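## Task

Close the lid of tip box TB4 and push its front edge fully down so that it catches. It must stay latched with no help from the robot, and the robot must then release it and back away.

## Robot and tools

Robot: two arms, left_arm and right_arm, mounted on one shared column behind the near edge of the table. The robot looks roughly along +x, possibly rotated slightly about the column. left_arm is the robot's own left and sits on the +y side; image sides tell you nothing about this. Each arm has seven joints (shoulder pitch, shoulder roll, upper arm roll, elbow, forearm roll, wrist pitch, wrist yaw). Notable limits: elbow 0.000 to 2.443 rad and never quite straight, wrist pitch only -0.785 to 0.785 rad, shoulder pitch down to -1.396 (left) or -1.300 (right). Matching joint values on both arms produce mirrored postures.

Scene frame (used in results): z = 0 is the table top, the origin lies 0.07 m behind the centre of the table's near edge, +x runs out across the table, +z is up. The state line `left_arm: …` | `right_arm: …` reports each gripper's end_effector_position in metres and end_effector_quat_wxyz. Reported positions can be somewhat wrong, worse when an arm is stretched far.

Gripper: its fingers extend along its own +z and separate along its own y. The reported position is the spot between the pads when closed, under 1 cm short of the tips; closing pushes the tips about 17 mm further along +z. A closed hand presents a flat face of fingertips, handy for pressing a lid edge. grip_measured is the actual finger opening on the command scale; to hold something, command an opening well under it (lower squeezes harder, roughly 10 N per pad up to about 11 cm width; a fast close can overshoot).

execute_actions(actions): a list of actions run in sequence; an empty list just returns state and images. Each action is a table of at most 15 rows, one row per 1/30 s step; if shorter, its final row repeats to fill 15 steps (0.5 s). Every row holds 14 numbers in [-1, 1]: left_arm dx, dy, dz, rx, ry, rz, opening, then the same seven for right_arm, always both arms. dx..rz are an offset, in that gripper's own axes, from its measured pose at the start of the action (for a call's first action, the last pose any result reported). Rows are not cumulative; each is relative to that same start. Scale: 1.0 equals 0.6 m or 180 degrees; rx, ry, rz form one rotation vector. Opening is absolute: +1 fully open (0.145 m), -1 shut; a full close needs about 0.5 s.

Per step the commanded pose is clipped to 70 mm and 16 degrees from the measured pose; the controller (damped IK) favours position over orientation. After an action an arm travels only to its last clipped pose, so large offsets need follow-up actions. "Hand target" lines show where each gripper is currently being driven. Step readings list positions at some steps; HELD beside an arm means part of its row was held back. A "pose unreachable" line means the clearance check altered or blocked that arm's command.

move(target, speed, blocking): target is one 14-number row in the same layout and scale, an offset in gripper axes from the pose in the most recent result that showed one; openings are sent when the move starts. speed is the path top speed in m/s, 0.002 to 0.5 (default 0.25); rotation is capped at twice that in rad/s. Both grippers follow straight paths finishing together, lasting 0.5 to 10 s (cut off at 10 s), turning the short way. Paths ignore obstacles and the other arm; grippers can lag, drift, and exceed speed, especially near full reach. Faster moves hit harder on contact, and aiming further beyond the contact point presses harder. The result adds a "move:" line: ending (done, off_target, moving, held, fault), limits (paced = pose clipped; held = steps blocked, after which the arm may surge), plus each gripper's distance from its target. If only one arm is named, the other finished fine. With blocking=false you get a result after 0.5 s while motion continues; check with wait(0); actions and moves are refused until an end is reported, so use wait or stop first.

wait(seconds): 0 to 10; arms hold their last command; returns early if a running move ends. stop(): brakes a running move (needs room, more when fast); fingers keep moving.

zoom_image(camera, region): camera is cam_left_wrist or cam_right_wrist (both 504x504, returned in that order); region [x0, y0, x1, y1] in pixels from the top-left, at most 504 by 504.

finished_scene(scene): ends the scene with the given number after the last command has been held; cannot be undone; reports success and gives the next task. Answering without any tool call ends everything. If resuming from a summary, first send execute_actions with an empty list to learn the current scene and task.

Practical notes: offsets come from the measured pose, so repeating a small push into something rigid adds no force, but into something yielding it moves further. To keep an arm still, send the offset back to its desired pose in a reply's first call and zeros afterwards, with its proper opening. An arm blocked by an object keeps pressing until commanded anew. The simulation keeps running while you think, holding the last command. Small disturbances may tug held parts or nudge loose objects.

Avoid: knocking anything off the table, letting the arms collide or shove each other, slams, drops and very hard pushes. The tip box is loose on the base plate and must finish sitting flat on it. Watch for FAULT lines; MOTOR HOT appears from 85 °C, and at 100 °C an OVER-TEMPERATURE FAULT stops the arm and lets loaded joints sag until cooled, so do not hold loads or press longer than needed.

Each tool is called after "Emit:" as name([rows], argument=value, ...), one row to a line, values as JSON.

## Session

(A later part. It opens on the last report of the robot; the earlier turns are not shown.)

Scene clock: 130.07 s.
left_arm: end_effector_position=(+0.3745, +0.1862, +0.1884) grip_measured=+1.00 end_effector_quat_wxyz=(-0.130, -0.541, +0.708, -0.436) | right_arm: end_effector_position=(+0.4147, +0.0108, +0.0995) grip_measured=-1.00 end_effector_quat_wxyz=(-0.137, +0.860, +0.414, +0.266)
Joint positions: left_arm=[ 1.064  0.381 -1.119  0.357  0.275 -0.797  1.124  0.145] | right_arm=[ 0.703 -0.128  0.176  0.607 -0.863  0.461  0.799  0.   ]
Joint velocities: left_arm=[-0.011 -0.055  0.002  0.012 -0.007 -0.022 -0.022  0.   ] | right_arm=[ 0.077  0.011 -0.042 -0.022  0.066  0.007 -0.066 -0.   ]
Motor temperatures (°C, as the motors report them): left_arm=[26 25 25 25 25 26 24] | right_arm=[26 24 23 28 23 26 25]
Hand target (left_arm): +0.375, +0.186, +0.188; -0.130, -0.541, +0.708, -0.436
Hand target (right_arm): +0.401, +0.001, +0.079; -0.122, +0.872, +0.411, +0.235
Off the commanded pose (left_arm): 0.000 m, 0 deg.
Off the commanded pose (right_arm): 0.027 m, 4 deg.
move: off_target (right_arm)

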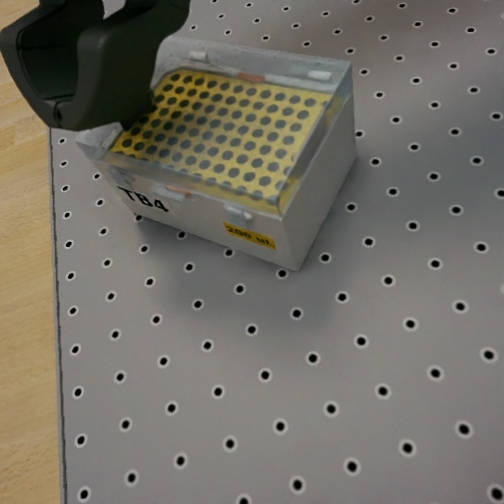

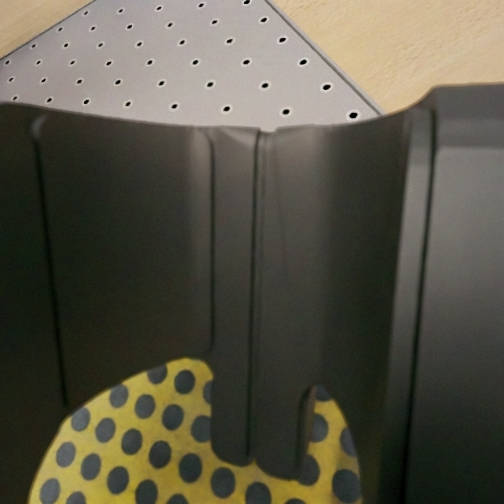

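Emit:
move(target=[0,0,0,0,0,0,1,0.028,0.008,-0.002,0,0,0,-1], speed=0.05)

Emit:
move(target=[0,0,0,0,0,0,1,-0.05,0,0.05,0,-0.02,0,-1], speed=0.03)

Emit:
zoom_image(camera="cam_left_wrist", region=[50,60,370,290])

Scene clock: 135.07 s.
left_arm: end_effector_position=(+0.3745, +0.1862, +0.1884) grip_measured=+1.00 end_effector_quat_wxyz=(-0.130, -0.541, +0.708, -0.436) | right_arm: end_effector_position=(+0.4274, +0.0179, +0.1114) grip_measured=-1.00 end_effector_quat_wxyz=(-0.137, +0.858, +0.416, +0.268)
Joint positions: left_arm=[ 1.064  0.381 -1.119  0.357  0.275 -0.797  1.124  0.145] | right_arm=[ 0.789 -0.129  0.179  0.513 -0.855  0.461  0.778  0.   ]
Joint velocities: left_arm=[-0.055  0.033 -0.007 -0.017 -0.037 -0.051  0.022 -0.   ] | right_arm=[-0.011  0.033 -0.007  0.007  0.022 -0.037  0.095  0.   ]
Motor temperatures (°C, as the motors report them): left_arm=[27 25 25 26 25 26 24] | right_arm=[26 24 23 28 23 26 25]
Hand target (left_arm): +0.375, +0.186, +0.188; -0.130, -0.541, +0.708, -0.436
Hand target (right_arm): +0.427, +0.018, +0.110; -0.137, +0.860, +0.413, +0.267
Off the commanded pose (left_arm): 0.000 m, 0 deg.
Off the commanded pose (right_arm): 0.002 m, 0 deg.
move: done

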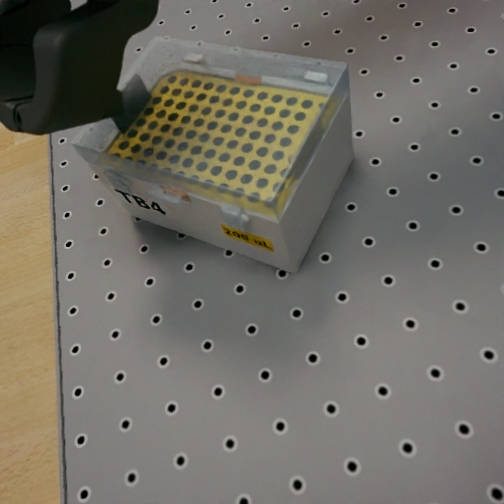

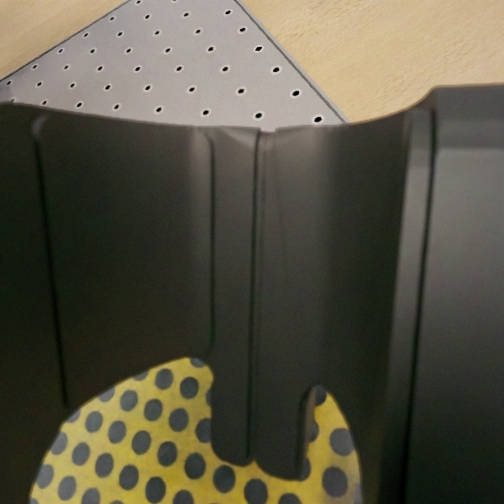

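Scene clock: 136.77 s.
left_arm: end_effector_position=(+0.3745, +0.1862, +0.1884) grip_measured=+1.00 end_effector_quat_wxyz=(-0.130, -0.541, +0.708, -0.436) | right_arm: end_effector_position=(+0.4399, +0.0245, +0.1002) grip_measured=-1.00 end_effector_quat_wxyz=(-0.135, +0.849, +0.418, +0.293)
Joint positions: left_arm=[ 1.064  0.381 -1.119  0.357  0.275 -0.797  1.124  0.145] | right_arm=[ 0.992 -0.087  0.1    0.051 -0.672  0.239  0.554  0.   ]
Joint velocities: left_arm=[-0.099  0.055 -0.007 -0.007 -0.007  0.022  0.007  0.   ] | right_arm=[-0.033 -0.055 -0.115 -0.012  0.081  0.066  0.037 -0.   ]
Motor temperatures (°C, as the motors report them): left_arm=[27 25 25 26 25 26 24] | right_arm=[26 24 23 28 23 26 25]
Hand target (left_arm): +0.375, +0.186, +0.188; -0.130, -0.541, +0.708, -0.436
Hand target (right_arm): +0.420, +0.011, +0.073; -0.119, +0.867, +0.415, +0.250
Off the commanded pose (left_arm): 0.000 m, 0 deg.
Off the commanded pose (right_arm): 0.037 m, 6 deg.
elbow stopped short (right arm): the move would have taken joint 4 (elbow) straighter than the controller allows; a more bent joint 4 avoids this.
move: off_target (right_arm)

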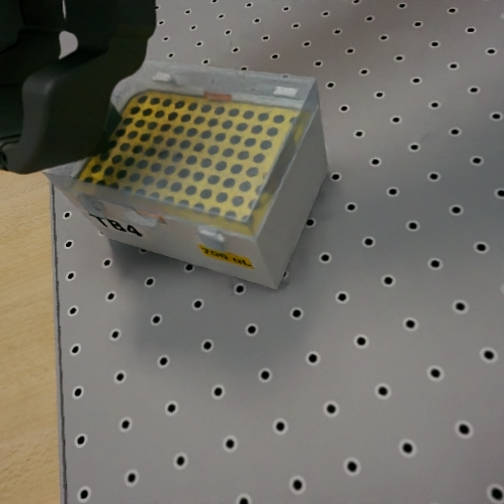

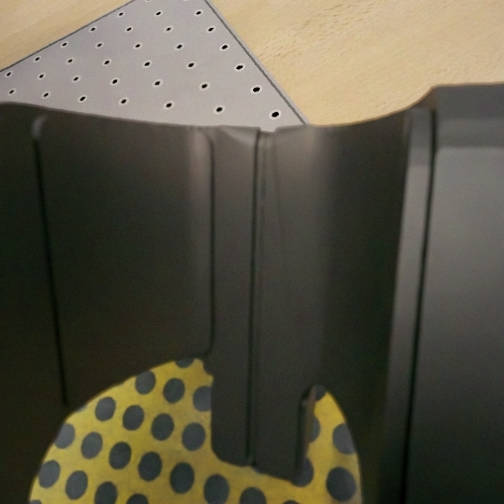

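Region (50, 60, 370, 290) of cam_left_wrist's 504x504 image, scaled by 1.575, with more detail than that image has; it fills the top 362 rows of this view, and the rest is white.

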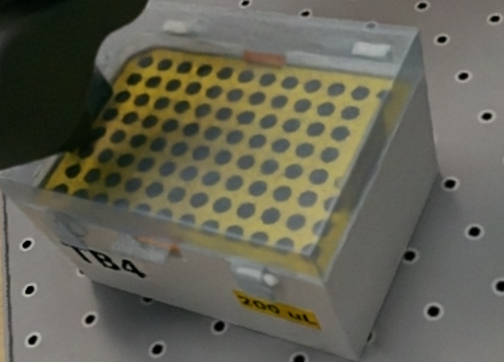

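Emit:
move(target=[-0.04,0,0.05,0,0,0,1,0.05,0,-0.2,0,0,0,-1])

Emit:
zoom_image(camera="cam_left_wrist", region=[0,0,400,300])

Scene clock: 140.77 s.
left_arm: end_effector_position=(+0.3918, +0.1782, +0.1571) grip_measured=+1.00 end_effector_quat_wxyz=(-0.078, -0.575, +0.698, -0.420) | right_arm: end_effector_position=(+0.4079, -0.0117, +0.2121) grip_measured=-1.00 end_effector_quat_wxyz=(-0.131, +0.849, +0.422, +0.291)
Joint positions: left_arm=[ 1.057  0.243 -1.135  0.167  0.089 -0.798  0.902  0.145] | right_arm=[ 0.613 -0.089  0.087  1.264 -1.079  0.772  1.318  0.   ]
Joint velocities: left_arm=[-0.033 -0.077 -0.002  0.012 -0.081 -0.007  0.081  0.   ] | right_arm=[ 0.033 -0.011 -0.012  0.022  0.007 -0.037 -0.051 -0.   ]
Motor temperatures (°C, as the motors report them): left_arm=[27 25 25 26 25 26 24] | right_arm=[26 24 23 28 23 26 25]
Hand target (left_arm): +0.391, +0.179, +0.156; -0.077, -0.577, +0.696, -0.421
Hand target (right_arm): +0.408, -0.012, +0.213; -0.132, +0.849, +0.421, +0.290
Off the commanded pose (left_arm): 0.002 m, 7 deg.
Off the commanded pose (right_arm): 0.002 m, 1 deg.
joint sent to its limit (left arm) — the command would take joint 6 (wrist pitch) past its lower limit, so that joint was sent only as far as its limit.
joint sent to its limit (right arm) — the command would take joint 6 (wrist pitch) past its upper limit, so that joint was sent only as far as its limit.
move: off_target (left_arm)

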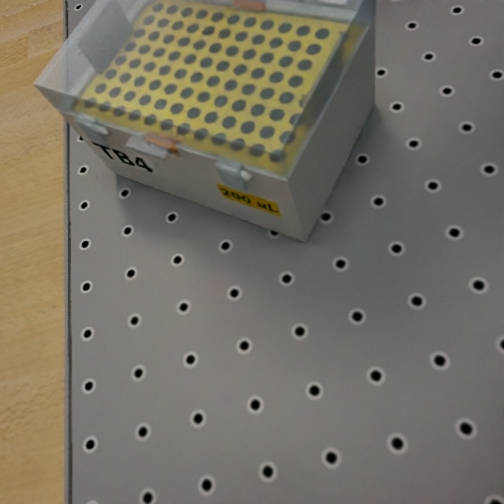

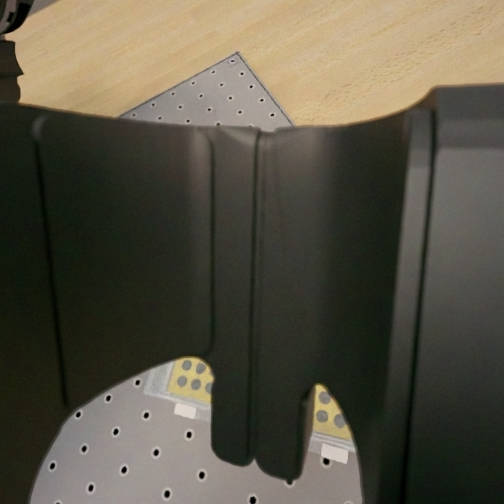

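Region (0, 0, 400, 300) of cam_left_wrist's 504x504 image, scaled by 1.260, with more detail than that image has; it fills the top 378 rows of this view, and the rest is white.

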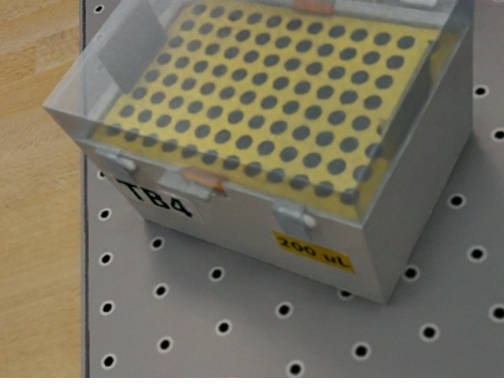

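Emit:
move(target=[0.05,0.15,-0.2,0,0,0,1,0,0.2,-0.2,0,0,0,1])

Emit:
finished_scene(scene=1)

Scene clock: 145.43 s.
left_arm: end_effector_position=(+0.2593, +0.2360, +0.2059) grip_measured=+1.00 end_effector_quat_wxyz=(-0.082, -0.576, +0.698, -0.417) | right_arm: end_effector_position=(+0.4552, -0.1452, +0.3113) grip_measured=+1.00 end_effector_quat_wxyz=(-0.130, +0.851, +0.416, +0.293)
Joint positions: left_arm=[ 0.706  1.112 -1.064  1.38   0.252 -0.489  0.831  0.145] | right_arm=[ 0.975  0.445 -0.065  1.035 -0.751  0.76   1.579  0.145]
Joint velocities: left_arm=[-0.033  0.011  0.007  0.007 -0.037 -0.037 -0.066 -0.   ] | right_arm=[-0.099  0.011 -0.002  0.007  0.007  0.022 -0.037  0.   ]
Motor temperatures (°C, as the motors report them): left_arm=[27 25 25 26 25 26 24] | right_arm=[26 24 23 28 23 26 25]
Hand target (left_arm): +0.260, +0.236, +0.207; -0.080, -0.575, +0.697, -0.420
Hand target (right_arm): +0.454, -0.145, +0.309; -0.132, +0.851, +0.417, +0.289
Off the commanded pose (left_arm): 0.001 m, 1 deg.
Off the commanded pose (right_arm): 0.005 m, 1 deg.
joint sent to its limit (right arm) — the command would take joint 7 (wrist yaw) past its upper limit, so that joint was sent only as far as its limit.
move: off_target (right_arm)

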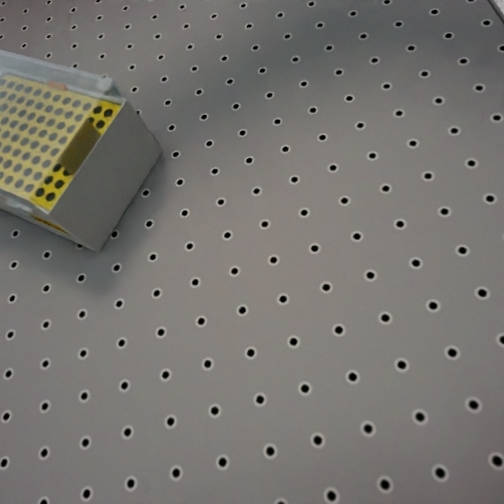

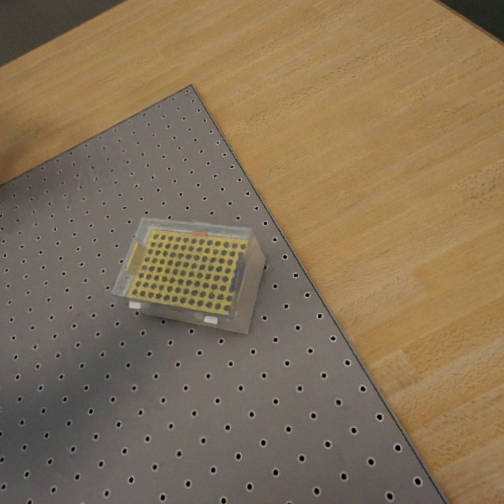

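The scene is finished: the task was done.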